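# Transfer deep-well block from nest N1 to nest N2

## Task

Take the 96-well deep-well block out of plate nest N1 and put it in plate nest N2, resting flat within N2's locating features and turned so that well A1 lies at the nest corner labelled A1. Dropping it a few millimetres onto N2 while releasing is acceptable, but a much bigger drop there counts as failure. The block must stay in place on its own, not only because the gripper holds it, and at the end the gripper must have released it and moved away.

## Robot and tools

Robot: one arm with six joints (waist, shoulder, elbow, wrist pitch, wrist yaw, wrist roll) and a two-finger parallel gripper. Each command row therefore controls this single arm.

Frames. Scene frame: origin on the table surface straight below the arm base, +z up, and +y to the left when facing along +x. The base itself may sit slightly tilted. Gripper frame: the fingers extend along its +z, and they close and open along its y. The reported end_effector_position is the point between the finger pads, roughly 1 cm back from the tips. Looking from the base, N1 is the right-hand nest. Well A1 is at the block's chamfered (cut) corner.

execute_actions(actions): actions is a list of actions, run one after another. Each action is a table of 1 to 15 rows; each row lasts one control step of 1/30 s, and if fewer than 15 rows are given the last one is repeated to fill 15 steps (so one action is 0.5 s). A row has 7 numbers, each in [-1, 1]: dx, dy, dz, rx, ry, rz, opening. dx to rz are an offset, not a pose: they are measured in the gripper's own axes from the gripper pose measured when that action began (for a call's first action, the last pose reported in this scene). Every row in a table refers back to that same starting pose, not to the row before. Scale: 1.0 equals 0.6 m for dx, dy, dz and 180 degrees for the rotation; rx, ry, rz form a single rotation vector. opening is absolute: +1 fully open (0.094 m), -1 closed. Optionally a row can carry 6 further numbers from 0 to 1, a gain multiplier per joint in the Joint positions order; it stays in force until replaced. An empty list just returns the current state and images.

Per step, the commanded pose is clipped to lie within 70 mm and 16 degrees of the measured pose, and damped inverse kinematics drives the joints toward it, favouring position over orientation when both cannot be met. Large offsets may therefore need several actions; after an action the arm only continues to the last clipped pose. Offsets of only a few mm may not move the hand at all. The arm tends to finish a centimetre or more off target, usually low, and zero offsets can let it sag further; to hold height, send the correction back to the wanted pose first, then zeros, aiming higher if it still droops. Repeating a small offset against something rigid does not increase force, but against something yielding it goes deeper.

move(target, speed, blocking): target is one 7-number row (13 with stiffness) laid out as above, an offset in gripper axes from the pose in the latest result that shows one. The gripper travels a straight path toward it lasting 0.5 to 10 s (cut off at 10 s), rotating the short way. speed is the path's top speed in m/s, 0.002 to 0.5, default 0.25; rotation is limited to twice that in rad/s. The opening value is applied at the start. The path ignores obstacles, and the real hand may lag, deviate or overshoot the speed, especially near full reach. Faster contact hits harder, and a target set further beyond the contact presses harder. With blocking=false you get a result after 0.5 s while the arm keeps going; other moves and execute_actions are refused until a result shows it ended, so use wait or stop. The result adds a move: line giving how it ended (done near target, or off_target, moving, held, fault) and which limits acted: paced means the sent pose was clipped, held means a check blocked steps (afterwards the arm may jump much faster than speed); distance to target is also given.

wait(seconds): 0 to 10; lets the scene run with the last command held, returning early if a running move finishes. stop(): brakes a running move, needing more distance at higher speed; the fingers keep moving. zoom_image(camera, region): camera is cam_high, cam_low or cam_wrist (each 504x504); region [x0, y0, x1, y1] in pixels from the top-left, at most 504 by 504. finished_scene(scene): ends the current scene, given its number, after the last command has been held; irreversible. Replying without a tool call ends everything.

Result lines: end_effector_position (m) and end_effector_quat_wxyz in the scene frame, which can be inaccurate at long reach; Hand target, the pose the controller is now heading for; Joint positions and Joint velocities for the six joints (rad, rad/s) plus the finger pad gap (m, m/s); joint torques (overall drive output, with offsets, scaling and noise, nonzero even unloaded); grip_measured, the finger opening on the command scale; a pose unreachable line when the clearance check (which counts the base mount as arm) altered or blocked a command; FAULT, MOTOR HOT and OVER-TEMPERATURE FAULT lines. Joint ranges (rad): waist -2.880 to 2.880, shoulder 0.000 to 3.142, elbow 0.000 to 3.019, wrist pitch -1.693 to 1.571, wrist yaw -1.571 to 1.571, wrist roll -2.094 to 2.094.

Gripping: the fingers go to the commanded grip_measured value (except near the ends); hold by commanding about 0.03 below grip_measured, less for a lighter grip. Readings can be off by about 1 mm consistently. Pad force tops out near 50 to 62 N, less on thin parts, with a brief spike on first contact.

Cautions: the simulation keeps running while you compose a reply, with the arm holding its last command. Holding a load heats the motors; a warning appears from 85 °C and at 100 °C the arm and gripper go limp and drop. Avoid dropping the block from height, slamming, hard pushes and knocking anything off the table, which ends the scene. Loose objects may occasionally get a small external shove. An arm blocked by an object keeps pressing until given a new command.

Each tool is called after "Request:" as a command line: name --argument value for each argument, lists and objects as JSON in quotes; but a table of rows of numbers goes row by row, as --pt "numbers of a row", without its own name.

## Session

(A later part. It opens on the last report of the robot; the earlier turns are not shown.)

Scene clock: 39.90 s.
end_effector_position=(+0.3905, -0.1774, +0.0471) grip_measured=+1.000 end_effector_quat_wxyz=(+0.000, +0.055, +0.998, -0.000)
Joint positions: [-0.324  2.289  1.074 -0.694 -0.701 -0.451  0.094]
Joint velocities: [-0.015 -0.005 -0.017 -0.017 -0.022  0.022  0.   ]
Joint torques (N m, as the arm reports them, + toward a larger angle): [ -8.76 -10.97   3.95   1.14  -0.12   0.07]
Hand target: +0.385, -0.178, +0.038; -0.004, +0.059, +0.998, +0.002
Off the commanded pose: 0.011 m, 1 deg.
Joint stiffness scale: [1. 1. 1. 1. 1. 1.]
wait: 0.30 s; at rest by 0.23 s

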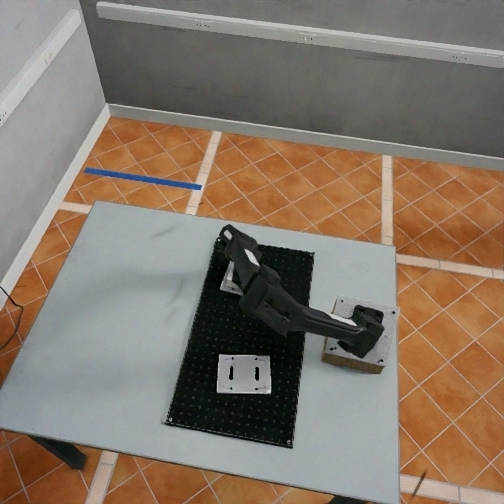

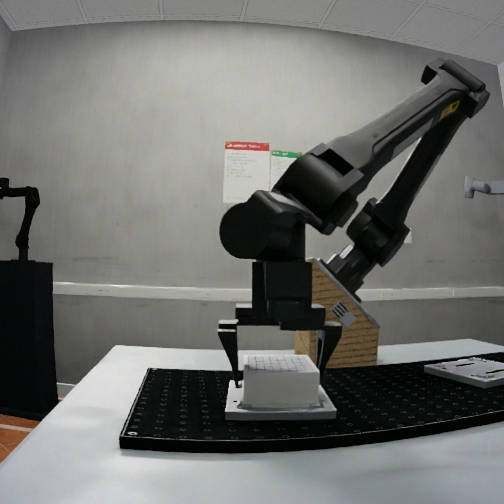

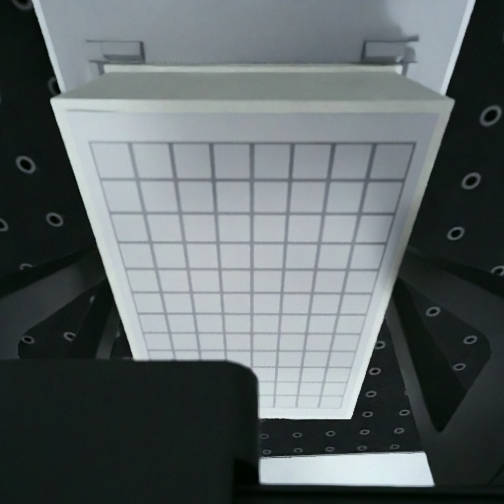

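Request:
execute_actions --actions '[[[0.007,-0.002,0.014,-0.001,0.002,0.002,0.96],[0.006,-0.002,0.012,-0.001,0.002,0.002,0.92],[0.005,-0.0015,0.010,-0.001,0.0015,0.0015,0.89],[0.004,-0.001,0.008,0,0.001,0.001,0.86],[0.003,-0.001,0.006,0,0.001,0.001,0.84],[0.002,0,0.004,0,0,0,0.82],[0.001,0,0.002,0,0,0,0.81],[0,0,0,0,0,0,0.80],[0,0,0,0,0,0,0.79],[0,0,0,0,0,0,0.78],[0,0,0,0,0,0,0.77],[0,0,0,0,0,0,0.76],[0,0,0,0,0,0,0.75],[0,0,0,0,0,0,0.74],[0,0,0,0,0,0,0.73]]]'

Request:
wait --seconds 0.3

Scene clock: 41.53 s.
end_effector_position=(+0.3905, -0.1774, +0.0471) grip_measured=+0.751 end_effector_quat_wxyz=(+0.000, +0.055, +0.998, -0.000)
Joint positions: [-0.324  2.289  1.074 -0.694 -0.701 -0.449  0.082]
Joint velocities: [-0.015  0.005 -0.002 -0.007 -0.037 -0.022 -0.004]
Joint torques (N m, as the arm reports them, + toward a larger angle): [ -9.95 -12.72   4.93   0.25  -0.06  -0.02]
Hand target: +0.390, -0.177, +0.047; +0.000, +0.055, +0.998, -0.001
Off the commanded pose: 0.000 m, 0 deg.
Joint stiffness scale: [1. 1. 1. 1. 1. 1.]

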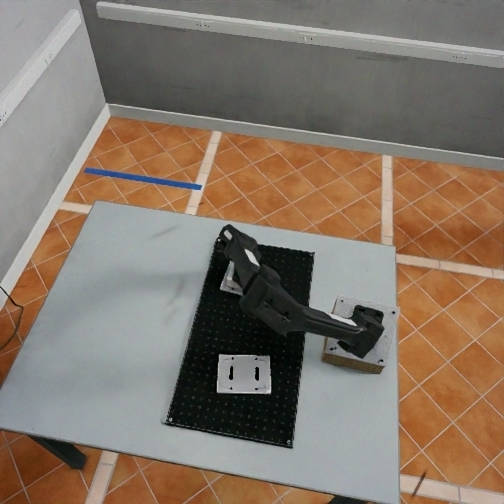

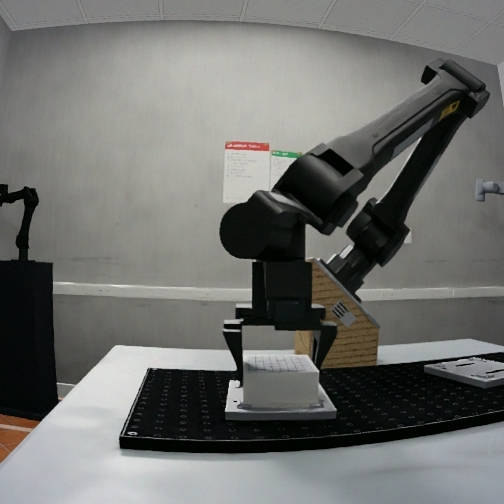

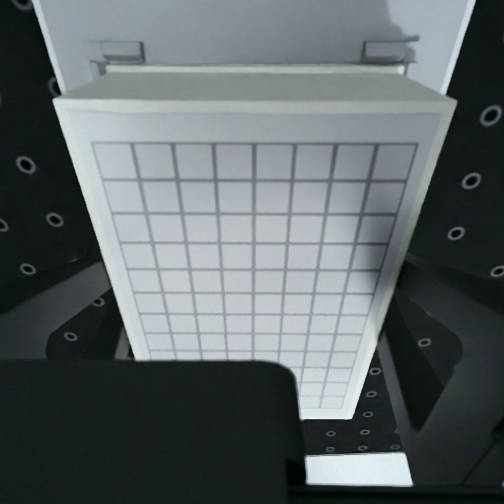

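Scene clock: 41.83 s.
end_effector_position=(+0.3905, -0.1774, +0.0471) grip_measured=+0.750 end_effector_quat_wxyz=(+0.000, +0.055, +0.998, -0.000)
Joint positions: [-0.324  2.289  1.074 -0.694 -0.701 -0.449  0.082]
Joint velocities: [ 0.005 -0.005 -0.007 -0.017  0.007 -0.037 -0.   ]
Joint torques (N m, as the arm reports them, + toward a larger angle): [ -9.45 -12.99   4.81   0.48  -0.01  -0.01]
Hand target: +0.390, -0.177, +0.047; +0.000, +0.055, +0.998, -0.001
Off the commanded pose: 0.000 m, 0 deg.
Joint stiffness scale: [1. 1. 1. 1. 1. 1.]
wait: 0.30 s; at rest by 0.17 s

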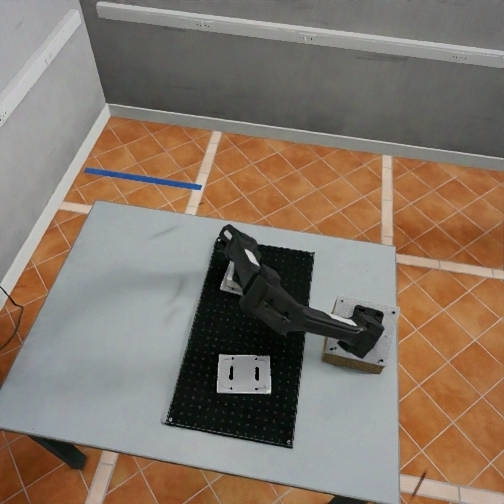

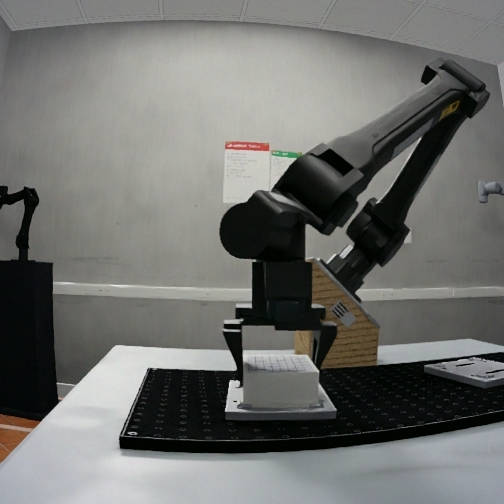

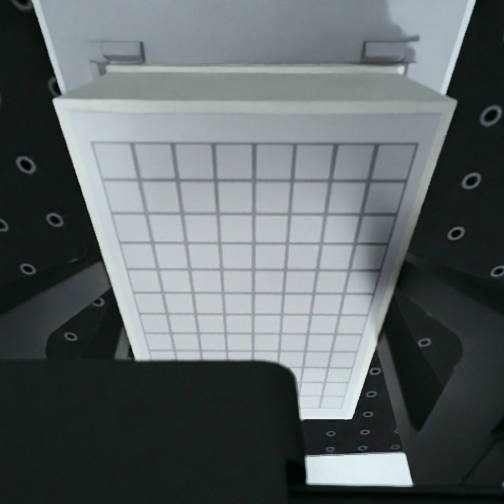

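Request:
zoom_image --camera "cam_wrist" --region '[20, 0, 260, 130]'

Request:
zoom_image --camera "cam_wrist" --region '[250, 0, 490, 130]'

Region (20, 0, 260, 130) of cam_wrist's 504x504 image, scaled by 2.100, with more detail than that image has; it fills the top 273 rows of this view, and the rest is white.

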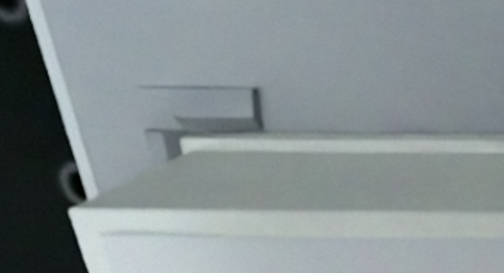

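Region (250, 0, 490, 130) of cam_wrist's 504x504 image, scaled by 2.100, with more detail than that image has; it fills the top 273 rows of this view, and the rest is white.

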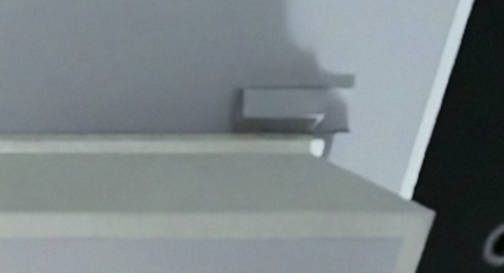

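Request:
execute_actions --actions '[[[-0.005,-0.0004,-0.005,0.001,-0.0018,-0.001,0.72],[-0.010,-0.0008,-0.010,0.0019,-0.0037,-0.0019,0.715],[-0.015,-0.0012,-0.015,0.0029,-0.0055,-0.0029,0.715],[-0.0195,-0.0016,-0.0205,0.0038,-0.0073,-0.0038,0.715],[-0.024,-0.002,-0.0255,0.0048,-0.0092,-0.0048,0.715],[-0.029,-0.0025,-0.031,0.0057,-0.011,-0.0058,0.715],[-0.034,-0.0029,-0.036,0.0067,-0.0129,-0.0067,0.715],[-0.039,-0.0033,-0.041,0.0076,-0.0147,-0.0077,0.715],[-0.039,-0.0033,-0.043,0.0076,-0.0147,-0.0077,0.715],[-0.039,-0.0033,-0.045,0.0076,-0.0147,-0.0077,0.715],[-0.039,-0.0033,-0.047,0.0076,-0.0147,-0.0077,0.715],[-0.039,-0.0033,-0.049,0.0076,-0.0147,-0.0077,0.715],[-0.039,-0.0033,-0.051,0.0076,-0.0147,-0.0077,0.715]]]'

Request:
wait --seconds 0.3

Scene clock: 45.83 s.
end_effector_position=(+0.3893, -0.1777, +0.0521) grip_measured=+0.750 end_effector_quat_wxyz=(-0.001, +0.058, +0.998, -0.003)
Joint positions: [-0.331  2.28   1.074 -0.709 -0.693 -0.454  0.082]
Joint velocities: [-0.054 -0.044  0.002 -0.056 -0.007 -0.037  0.001]
Joint torques (N m, as the arm reports them, + toward a larger angle): [-10.48 -14.12   8.48  -0.34   0.04  -0.08]
Hand target: +0.413, -0.182, +0.078; +0.023, +0.043, +0.999, -0.014
Off the commanded pose: 0.036 m, 3 deg.
Joint stiffness scale: [1. 1. 1. 1. 1. 1.]

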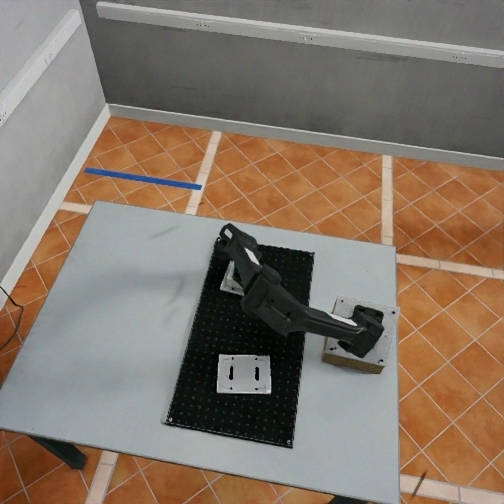

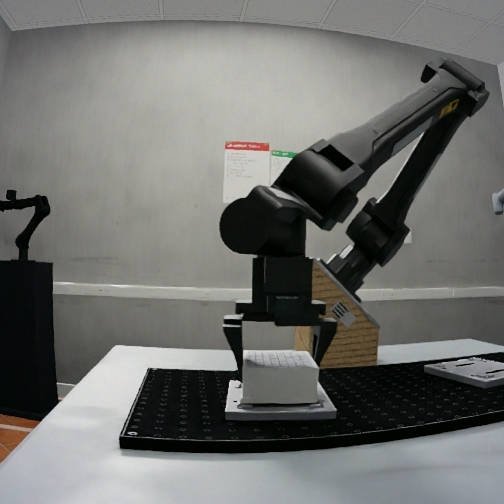

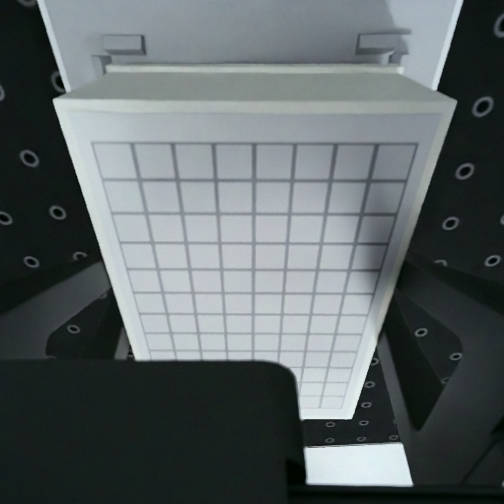

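Scene clock: 46.13 s.
end_effector_position=(+0.3897, -0.1785, +0.0553) grip_measured=+0.750 end_effector_quat_wxyz=(+0.001, +0.058, +0.998, -0.003)
Joint positions: [-0.338  2.276  1.074 -0.712 -0.693 -0.457  0.082]
Joint velocities: [-0.015 -0.015 -0.007 -0.017  0.022 -0.007 -0.001]
Joint torques (N m, as the arm reports them, + toward a larger angle): [-10.69 -15.04   8.35  -0.42   0.01  -0.13]
Hand target: +0.413, -0.182, +0.078; +0.023, +0.044, +0.999, -0.014
Off the commanded pose: 0.033 m, 3 deg.
Joint stiffness scale: [1. 1. 1. 1. 1. 1.]
wait: 0.30 s; at rest by 0.23 s

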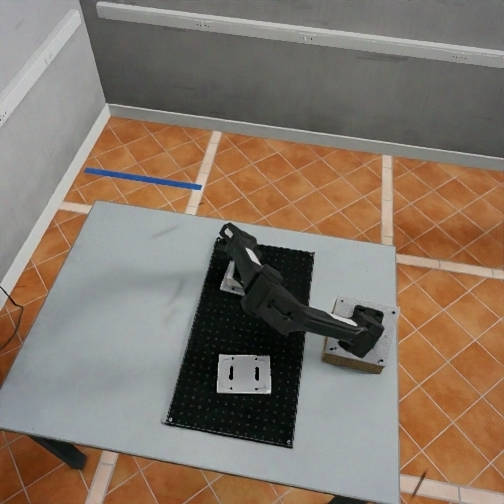

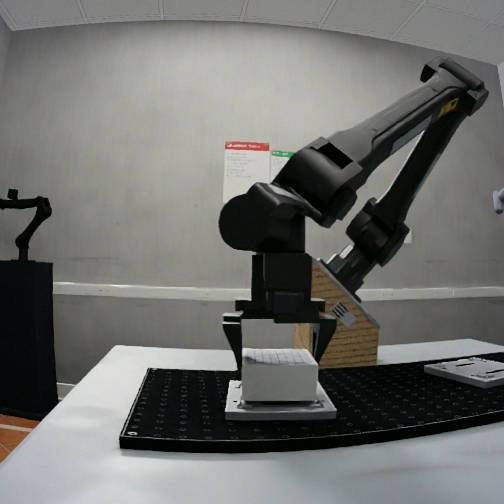

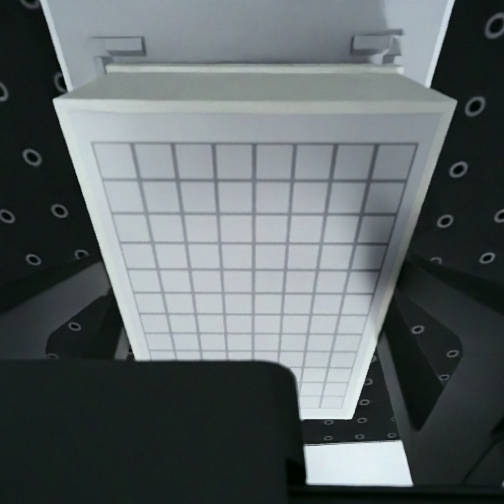

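Request:
execute_actions --actions '[[[-0.040,-0.0013,-0.041,0.007,-0.014,-0.009,0.715],[-0.041,-0.0013,-0.045,0.0072,-0.0145,-0.0095,0.715],[-0.042,-0.0013,-0.050,0.0074,-0.015,-0.010,0.715],[-0.043,-0.0013,-0.055,0.0074,-0.015,-0.010,0.715],[-0.043,-0.0013,-0.060,0.0074,-0.015,-0.010,0.715],[-0.043,-0.0013,-0.065,0.0074,-0.015,-0.010,0.715],[-0.043,-0.0013,-0.070,0.0074,-0.015,-0.010,0.715],[-0.043,-0.0013,-0.075,0.0074,-0.015,-0.010,0.715],[-0.043,-0.0013,-0.080,0.0074,-0.015,-0.010,0.715],[-0.043,-0.0013,-0.085,0.0074,-0.015,-0.010,0.715],[-0.043,-0.0013,-0.090,0.0074,-0.015,-0.010,0.715],[-0.043,-0.0013,-0.095,0.0074,-0.015,-0.010,0.715],[-0.043,-0.0013,-0.099,0.0074,-0.015,-0.010,0.715],[-0.043,-0.0013,-0.102,0.0074,-0.015,-0.010,0.715],[-0.043,-0.0013,-0.104,0.0074,-0.015,-0.010,0.715]]]'

Scene clock: 49.10 s.
end_effector_position=(+0.3894, -0.1780, +0.0888) grip_measured=+0.750 end_effector_quat_wxyz=(+0.001, +0.064, +0.998, -0.005)
Joint positions: [-0.385  2.228  1.092 -0.814 -0.674 -0.502  0.082]
Joint velocities: [-0.112 -0.112  0.081 -0.173 -0.066 -0.168 -0.001]
Joint torques (N m, as the arm reports them, + toward a larger angle): [-10.43 -15.07   9.56  -0.34   0.04  -0.01]
Hand target: +0.414, -0.181, +0.118; +0.024, +0.043, +0.999, -0.017
Off the commanded pose: 0.039 m, 4 deg.
Joint stiffness scale: [1. 1. 1. 1. 1. 1.]

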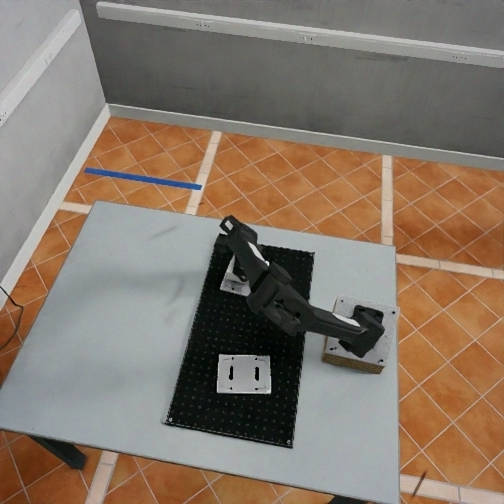

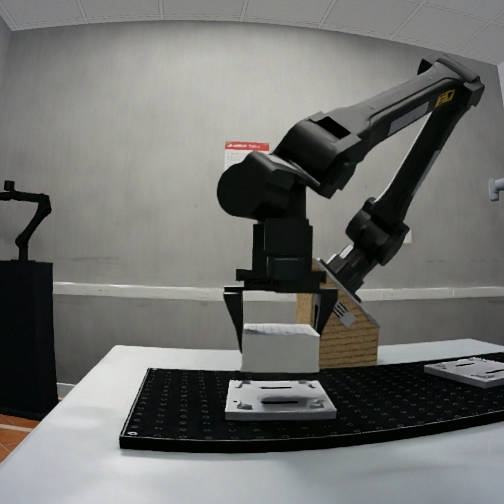

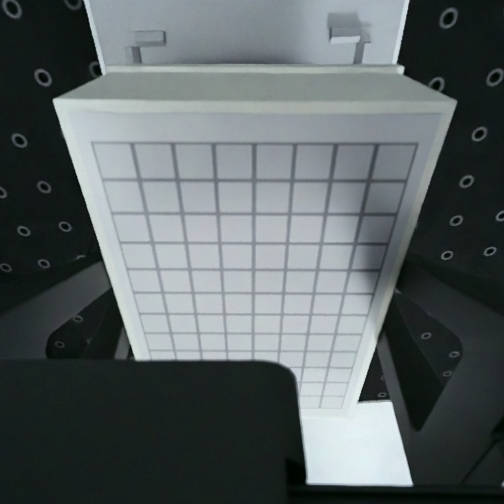

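Request:
move --target '[0.1375, 0.5397, -0.0575, -0.003, 0.001, -0.088, 0.715]' --speed 0.25

Scene clock: 52.33 s.
end_effector_position=(+0.3539, +0.1546, +0.1186) grip_measured=+0.750 end_effector_quat_wxyz=(+0.003, -0.087, +0.996, -0.000)
Joint positions: [ 0.137  1.399  0.791 -0.872 -0.763 -0.11   0.082]
Joint velocities: [ 0.005  0.005 -0.002 -0.002  0.007  0.037  0.001]
Joint torques (N m, as the arm reports them, + toward a larger angle): [-6.5  -8.29  5.04 -0.19  0.1   0.01]
Hand target: +0.351, +0.153, +0.120; -0.000, -0.074, +0.997, -0.001
Off the commanded pose: 0.005 m, 2 deg.
Joint stiffness scale: [1. 1. 1. 1. 1. 1.]
move: done

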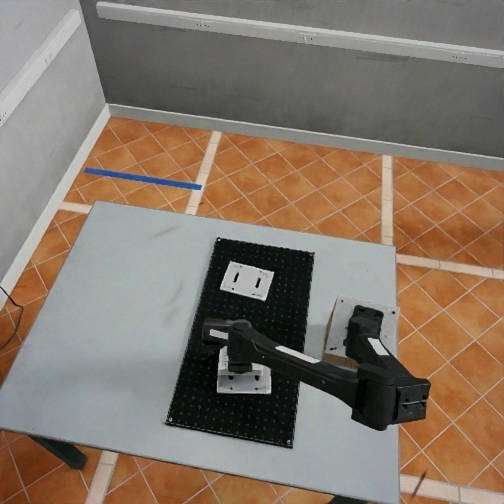

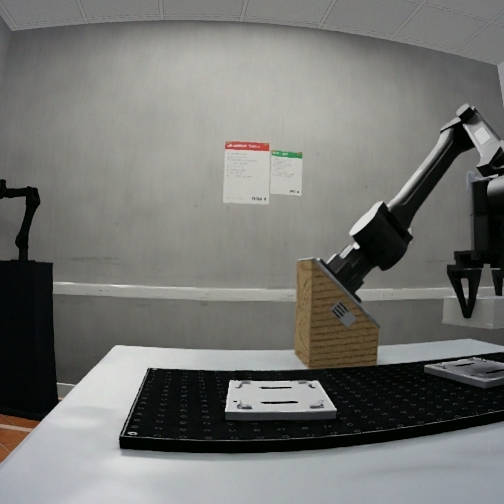

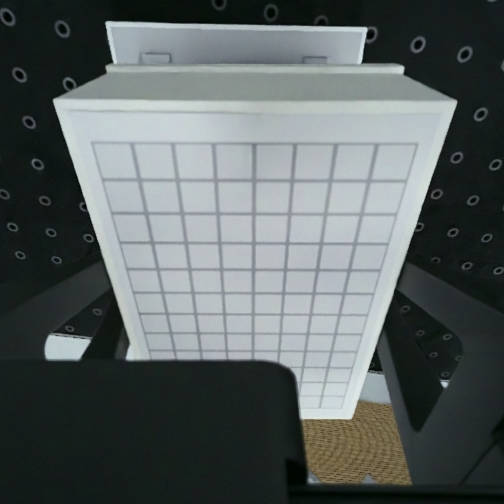

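Request:
zoom_image --camera "cam_wrist" --region '[90, 0, 420, 110]'

Request:
zoom_image --camera "cam_high" --region '[200, 340, 290, 405]'

Region (90, 0, 420, 110) of cam_wrist's 504x504 image, scaled by 1.527, with more detail than that image has.

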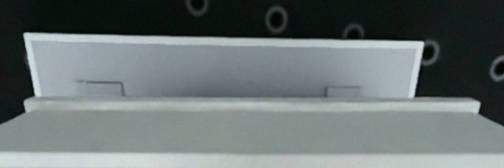

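Region (200, 340, 290, 405) of cam_high's 504x504 image, scaled by 5.600, with more detail than that image has.

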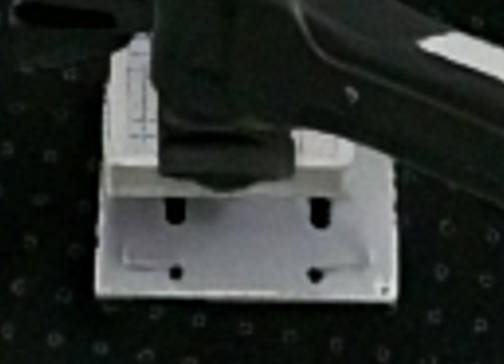

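Request:
execute_actions --actions '[[[0.006,-0.004,0.004,0.001,0.003,0.008,0.715],[0.007,-0.006,0.010,0.0015,0.004,0.008,0.715],[0.008,-0.008,0.016,0.002,0.0047,0.008,0.715],[0.0095,-0.007,0.021,0.0022,0.005,0.008,0.715],[0.011,-0.006,0.026,0.0024,0.0052,0.008,0.715],[0.0125,-0.0045,0.031,0.0026,0.0054,0.008,0.715],[0.014,-0.0035,0.0365,0.0026,0.0056,0.008,0.715],[0.0155,-0.002,0.042,0.0026,0.0058,0.008,0.715],[0.017,-0.001,0.047,0.0026,0.006,0.008,0.715],[0.0185,0.0005,0.052,0.0026,0.0061,0.008,0.715],[0.020,0.0015,0.057,0.0026,0.0063,0.008,0.715],[0.021,0.003,0.062,0.0026,0.0064,0.008,0.715],[0.022,0.004,0.066,0.0026,0.0065,0.008,0.715],[0.023,0.0046,0.070,0.0026,0.0066,0.008,0.715],[0.0238,0.0052,0.073,0.0026,0.0067,0.008,0.715]]]'

Request:
wait --seconds 0.4

Scene clock: 57.40 s.
end_effector_position=(+0.3397, +0.1581, +0.0839) grip_measured=+0.750 end_effector_quat_wxyz=(-0.008, -0.088, +0.996, -0.004)
Joint positions: [ 0.221  1.415  0.734 -0.753 -0.746 -0.019  0.082]
Joint velocities: [ 0.19   0.054 -0.095  0.31   0.007  0.227  0.   ]
Joint torques (N m, as the arm reports them, + toward a larger angle): [-5.13 -6.84  4.57  1.23  0.03  0.11]
Hand target: +0.339, +0.155, +0.075; -0.008, -0.075, +0.997, -0.005
Off the commanded pose: 0.010 m, 2 deg.
Joint stiffness scale: [1. 1. 1. 1. 1. 1.]

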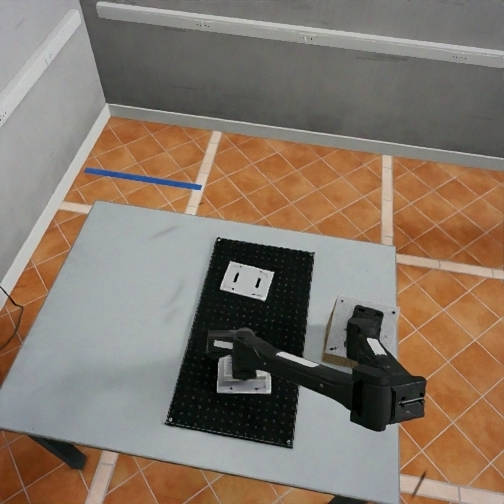

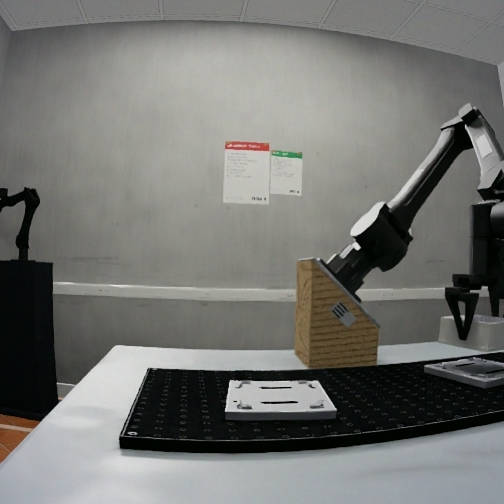

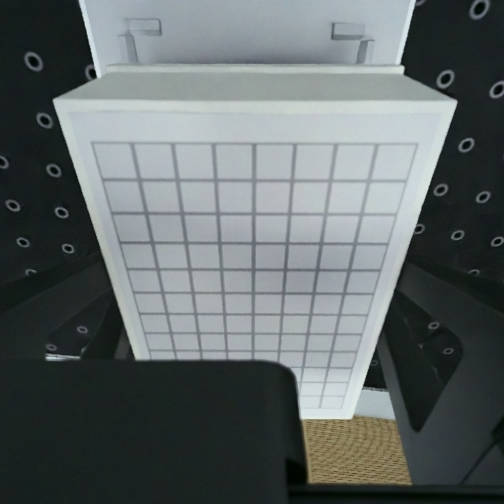

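Scene clock: 57.80 s.
end_effector_position=(+0.3387, +0.1588, +0.0785) grip_measured=+0.750 end_effector_quat_wxyz=(-0.009, -0.079, +0.997, -0.004)
Joint positions: [ 0.233  1.421  0.728 -0.732 -0.745  0.013  0.082]
Joint velocities: [ 0.005 -0.005 -0.032 -0.022 -0.007  0.007 -0.001]
Joint torques (N m, as the arm reports them, + toward a larger angle): [-6.93 -7.66  4.23  1.12  0.09  0.17]
Hand target: +0.339, +0.156, +0.075; -0.008, -0.075, +0.997, -0.005
Off the commanded pose: 0.005 m, 1 deg.
Joint stiffness scale: [1. 1. 1. 1. 1. 1.]
wait: 0.40 s; at rest by 0.33 s

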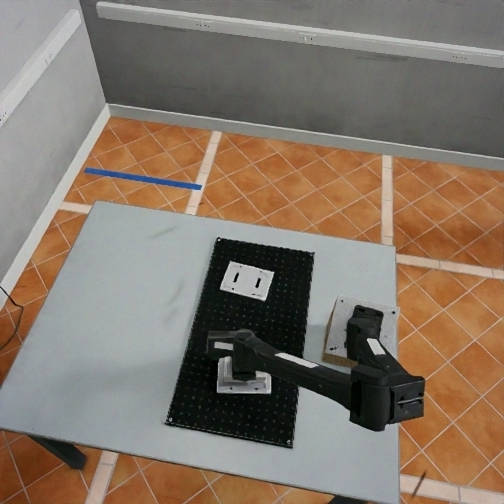

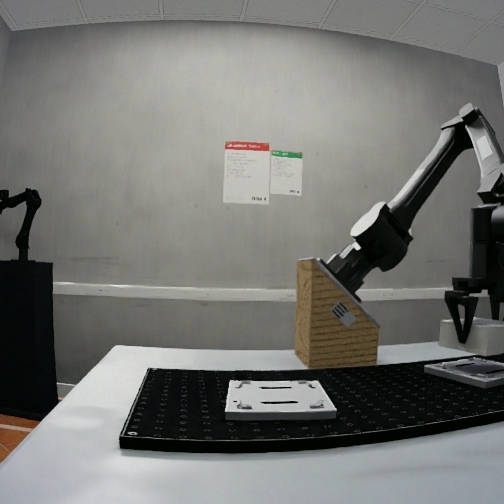

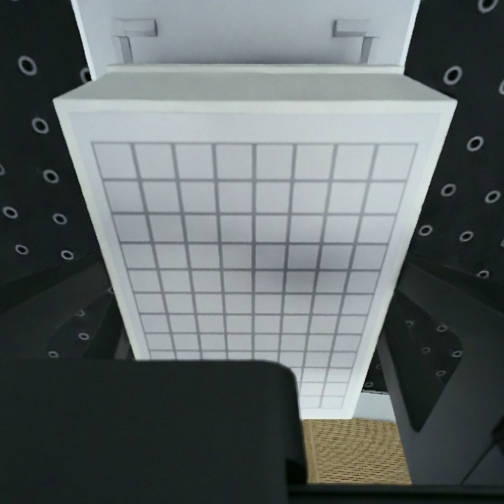

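Request:
zoom_image --camera "cam_wrist" --region '[20, 0, 260, 130]'

Request:
zoom_image --camera "cam_wrist" --region '[250, 0, 490, 130]'

Request:
zoom_image --camera "cam_low" --region '[404, 270, 504, 400]'

Region (20, 0, 260, 130) of cam_wrist's 504x504 image, scaled by 2.100, with more detail than that image has; it fills the top 273 rows of this view, and the rest is white.

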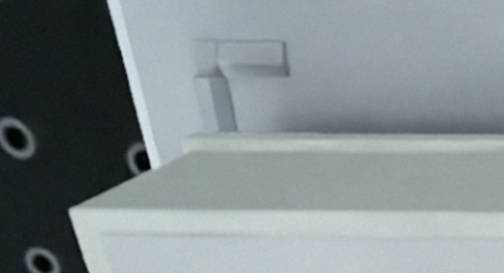

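Region (250, 0, 490, 130) of cam_wrist's 504x504 image, scaled by 2.100, with more detail than that image has; it fills the top 273 rows of this view, and the rest is white.

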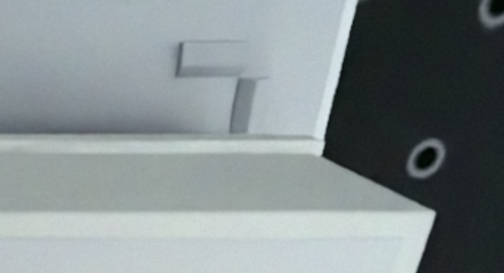

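Region (404, 270, 504, 400) of cam_low's 504x504 image, scaled by 3.877, with more detail than that image has; it fills the left 388 columns of this view, and the rest is white.

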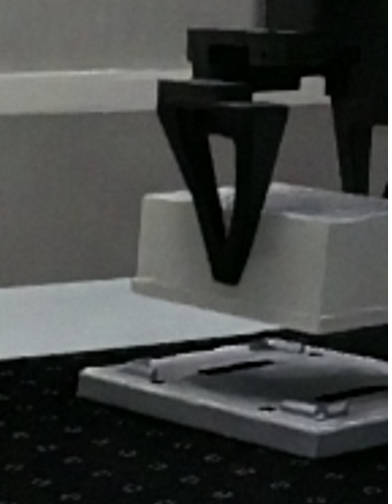

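Request:
zoom_image --camera "cam_wrist" --region '[0, 40, 120, 280]'

Request:
zoom_image --camera "cam_wrist" --region '[384, 40, 504, 290]'

Region (0, 40, 120, 280) of cam_wrist's 504x504 image, scaled by 2.100, with more detail than that image has.

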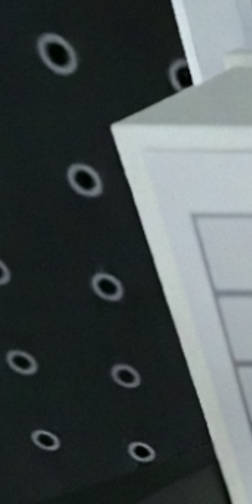

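Region (384, 40, 504, 290) of cam_wrist's 504x504 image, scaled by 2.016, with more detail than that image has; it fills the left 242 columns of this view, and the rest is white.

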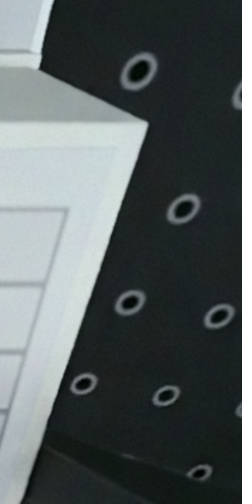

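Request:
zoom_image --camera "cam_wrist" --region '[40, 90, 290, 370]'

Request:
zoom_image --camera "cam_wrist" --region '[230, 90, 480, 430]'

Region (40, 90, 290, 370) of cam_wrist's 504x504 image, scaled by 1.800, with more detail than that image has; it fills the left 450 columns of this view, and the rest is white.

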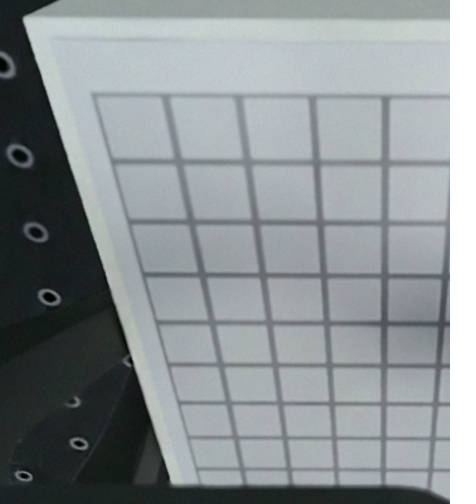

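Region (230, 90, 480, 430) of cam_wrist's 504x504 image, scaled by 1.482, with more detail than that image has; it fills the left 371 columns of this view, and the rest is white.

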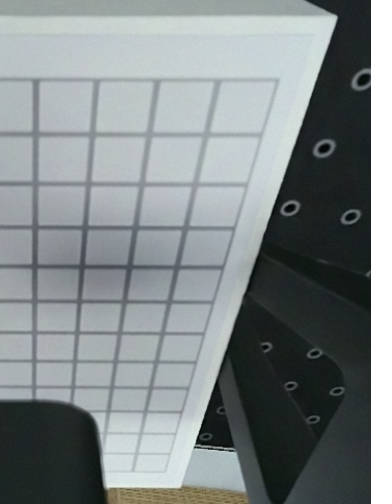

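Request:
execute_actions --actions '[[[-0.0004,-0.0054,0.0085,0.0001,-0.0017,0.003,0.715],[-0.0008,-0.005,0.011,-0.0001,-0.0024,0.0029,0.715],[-0.0013,-0.0046,0.0135,-0.0003,-0.0031,0.0028,0.715],[-0.0017,-0.0042,0.016,-0.0005,-0.0039,0.0028,0.715],[-0.0022,-0.0038,0.0185,-0.0007,-0.0046,0.0027,0.715],[-0.0026,-0.0034,0.021,-0.0009,-0.0053,0.0026,0.715],[-0.003,-0.0031,0.0235,-0.0011,-0.0061,0.0026,0.715],[-0.0035,-0.0027,0.026,-0.0012,-0.0068,0.0025,0.715],[-0.0039,-0.0023,0.0285,-0.0014,-0.0075,0.0025,0.715],[-0.0043,-0.002,0.031,-0.0016,-0.0082,0.0024,0.715],[-0.0047,-0.0016,0.033,-0.0018,-0.0088,0.0024,0.715],[-0.005,-0.0014,0.035,-0.0019,-0.0094,0.0023,0.715],[-0.0053,-0.0011,0.0365,-0.002,-0.0098,0.0023,0.715],[-0.0055,-0.001,0.038,-0.0021,-0.0102,0.0022,0.715],[-0.0057,-0.0008,0.0388,-0.0022,-0.0105,0.0022,0.715]]]'

Request:
wait --seconds 0.4

Scene clock: 65.43 s.
end_effector_position=(+0.3424, +0.1618, +0.0620) grip_measured=+0.750 end_effector_quat_wxyz=(+0.006, -0.085, +0.996, +0.001)
Joint positions: [ 0.269  1.436  0.701 -0.613 -0.744  0.08   0.082]
Joint velocities: [ 0.063  0.044 -0.056  0.178 -0.051  0.183  0.001]
Joint torques (N m, as the arm reports them, + toward a larger angle): [-6.48 -7.27  4.    0.94  0.13  0.06]
Hand target: +0.342, +0.159, +0.056; +0.007, -0.076, +0.997, +0.000
Off the commanded pose: 0.007 m, 1 deg.
Joint stiffness scale: [1. 1. 1. 1. 1. 1.]

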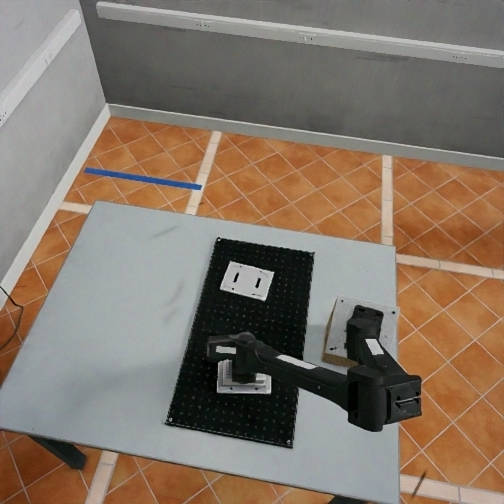

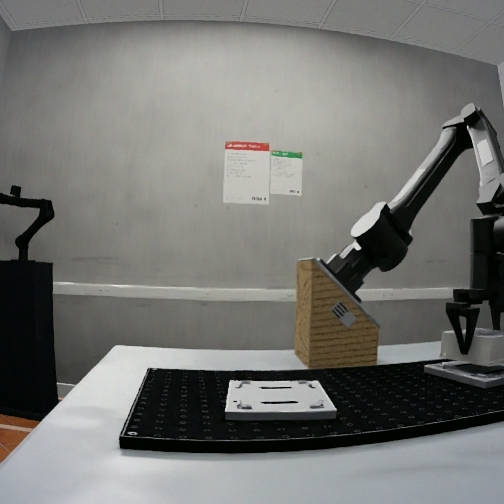

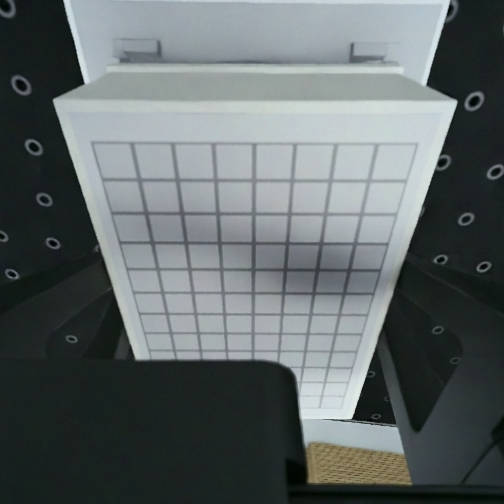

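Scene clock: 65.83 s.
end_effector_position=(+0.3427, +0.1615, +0.0600) grip_measured=+0.750 end_effector_quat_wxyz=(+0.007, -0.079, +0.997, +0.001)
Joint positions: [ 0.272  1.439  0.698 -0.601 -0.744  0.097  0.082]
Joint velocities: [-0.015 -0.015 -0.022 -0.002 -0.066 -0.022 -0.001]
Joint torques (N m, as the arm reports them, + toward a larger angle): [-5.63 -7.71  3.76  1.33  0.08  0.07]
Hand target: +0.342, +0.159, +0.056; +0.006, -0.076, +0.997, +0.000
Off the commanded pose: 0.006 m, 0 deg.
Joint stiffness scale: [1. 1. 1. 1. 1. 1.]
wait: 0.40 s; at rest by 0.20 s

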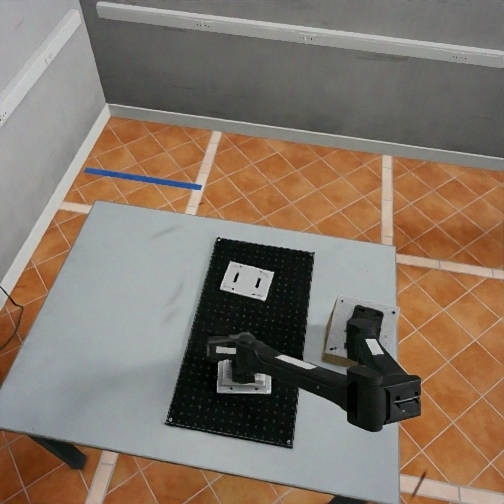

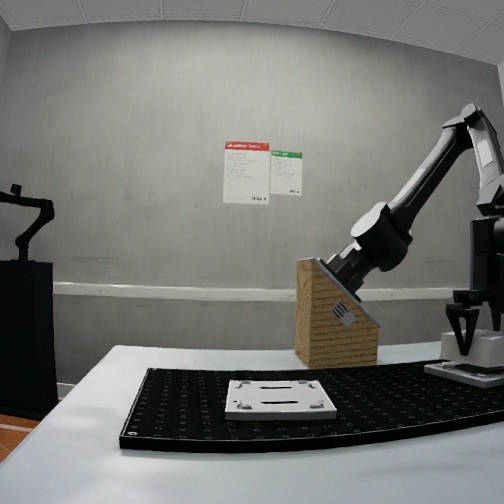

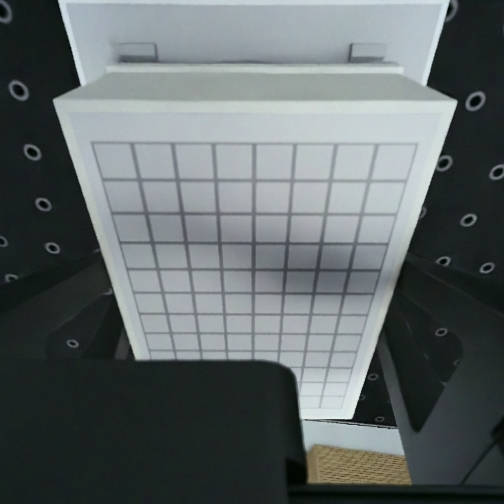

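Request:
zoom_image --camera "cam_wrist" --region '[20, 0, 260, 130]'

Request:
zoom_image --camera "cam_wrist" --region '[250, 0, 490, 130]'

Request:
zoom_image --camera "cam_low" --region '[414, 310, 504, 400]'

Region (20, 0, 260, 130) of cam_wrist's 504x504 image, scaled by 2.100, with more detail than that image has; it fills the top 273 rows of this view, and the rest is white.

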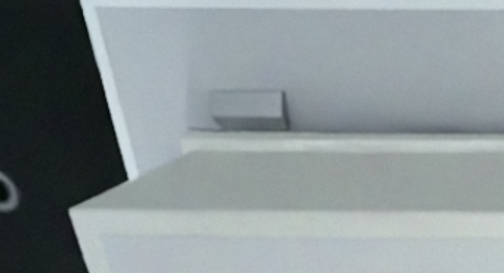

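Region (250, 0, 490, 130) of cam_wrist's 504x504 image, scaled by 2.100, with more detail than that image has; it fills the top 273 rows of this view, and the rest is white.

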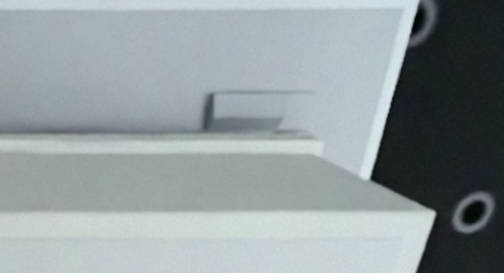

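Region (414, 310, 504, 400) of cam_low's 504x504 image, scaled by 5.600, with more detail than that image has.

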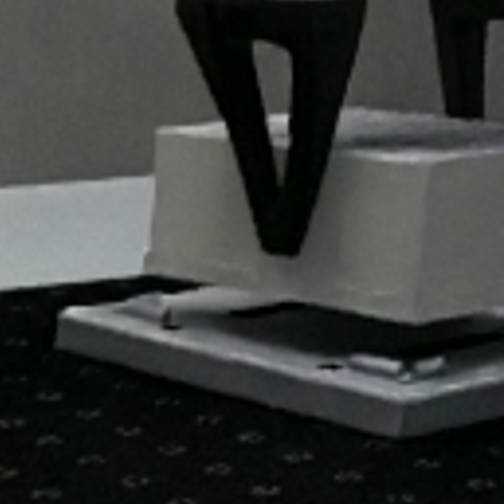

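Request:
execute_actions --actions '[[[0.0028,-0.0044,0.0097,0.0006,0,0.002,0.715],[0.0032,-0.0043,0.0112,0.0006,0,0.002,0.715],[0.0035,-0.0041,0.0127,0.0006,0,0.002,0.715],[0.0038,-0.004,0.0142,0.0006,0,0.002,0.715],[0.0042,-0.0039,0.0157,0.0006,0,0.002,0.715],[0.0045,-0.0038,0.0172,0.0006,0,0.002,0.715],[0.0048,-0.0037,0.0187,0.0006,0,0.002,0.715],[0.0052,-0.0035,0.0202,0.0006,0,0.002,0.715],[0.0055,-0.0034,0.0217,0.0006,0,0.002,0.715],[0.0058,-0.0033,0.023,0.0006,0,0.002,0.715]]]'

Request:
wait --seconds 0.3

Request:
zoom_image --camera "cam_wrist" --region '[20, 0, 260, 130]'

Request:
zoom_image --camera "cam_wrist" --region '[250, 0, 490, 130]'

Request:
zoom_image --camera "cam_low" --region '[414, 310, 504, 400]'

Scene clock: 68.20 s.
end_effector_position=(+0.3408, +0.1623, +0.0511) grip_measured=+0.750 end_effector_quat_wxyz=(+0.008, -0.080, +0.997, +0.001)
Joint positions: [ 0.293  1.449  0.685 -0.558 -0.738  0.123  0.082]
Joint velocities: [-0.005  0.005 -0.007  0.012 -0.081  0.081 -0.   ]
Joint torques (N m, as the arm reports them, + toward a larger angle): [-5.93 -6.79  3.45  1.44  0.11  0.08]
Hand target: +0.340, +0.159, +0.046; +0.007, -0.076, +0.997, +0.000
Off the commanded pose: 0.006 m, 1 deg.
Joint stiffness scale: [1. 1. 1. 1. 1. 1.]

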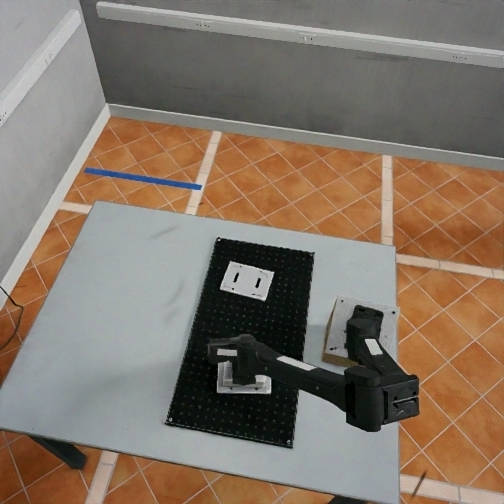

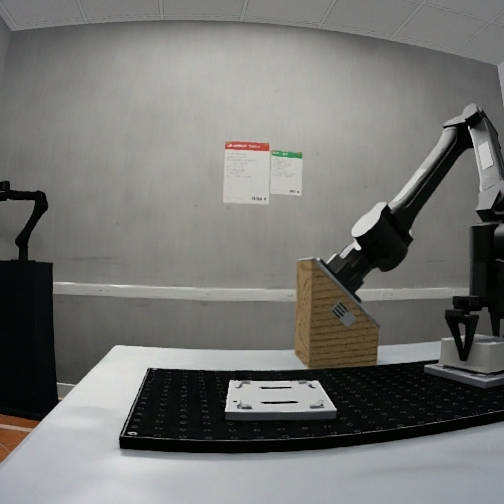

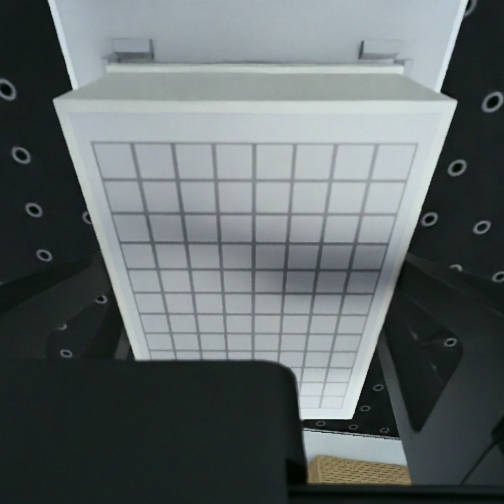

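Scene clock: 68.50 s.
end_effector_position=(+0.3411, +0.1624, +0.0511) grip_measured=+0.750 end_effector_quat_wxyz=(+0.009, -0.079, +0.997, +0.001)
Joint positions: [ 0.293  1.449  0.685 -0.557 -0.738  0.127  0.082]
Joint velocities: [ 0.005 -0.005  0.007 -0.017  0.095  0.007  0.   ]
Joint torques (N m, as the arm reports them, + toward a larger angle): [-5.6  -7.6   3.54  1.28  0.03  0.11]
Hand target: +0.340, +0.159, +0.046; +0.007, -0.076, +0.997, +0.000
Off the commanded pose: 0.006 m, 0 deg.
Joint stiffness scale: [1. 1. 1. 1. 1. 1.]
wait: 0.30 s; at rest by 0.17 s

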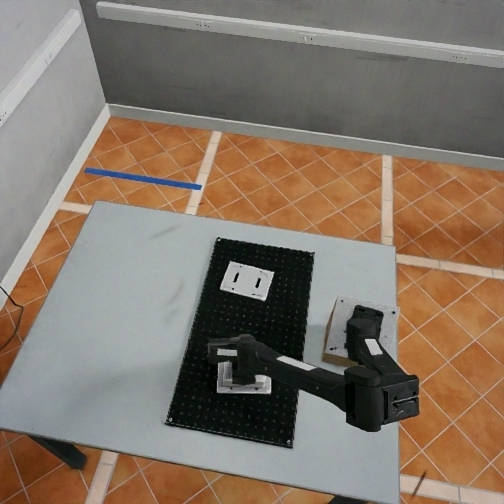

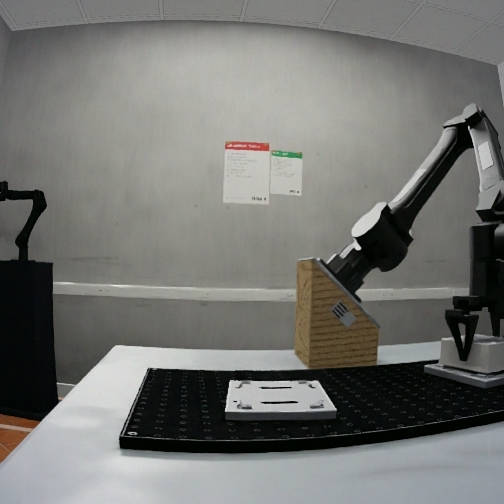

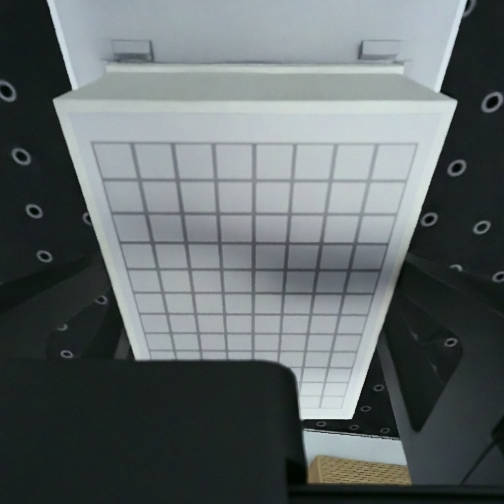

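Region (20, 0, 260, 130) of cam_wrist's 504x504 image, scaled by 2.100, with more detail than that image has; it fills the top 273 rows of this view, and the rest is white.

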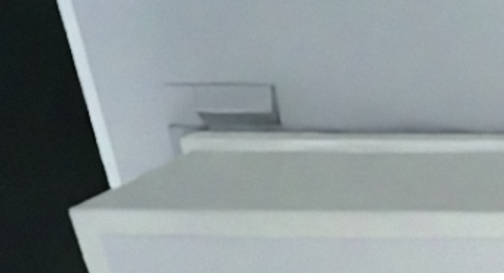

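Region (250, 0, 490, 130) of cam_wrist's 504x504 image, scaled by 2.100, with more detail than that image has; it fills the top 273 rows of this view, and the rest is white.

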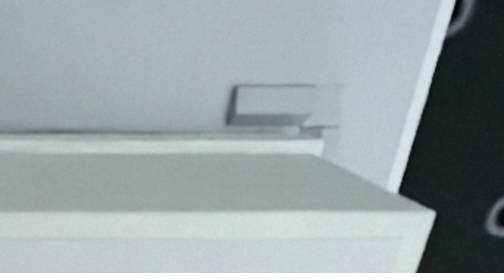

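Region (414, 310, 504, 400) of cam_low's 504x504 image, scaled by 5.600, with more detail than that image has.

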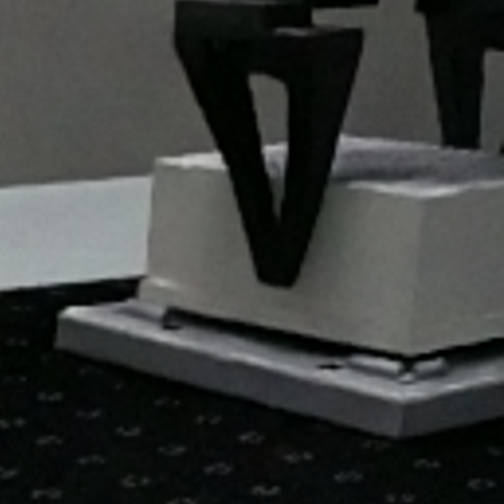

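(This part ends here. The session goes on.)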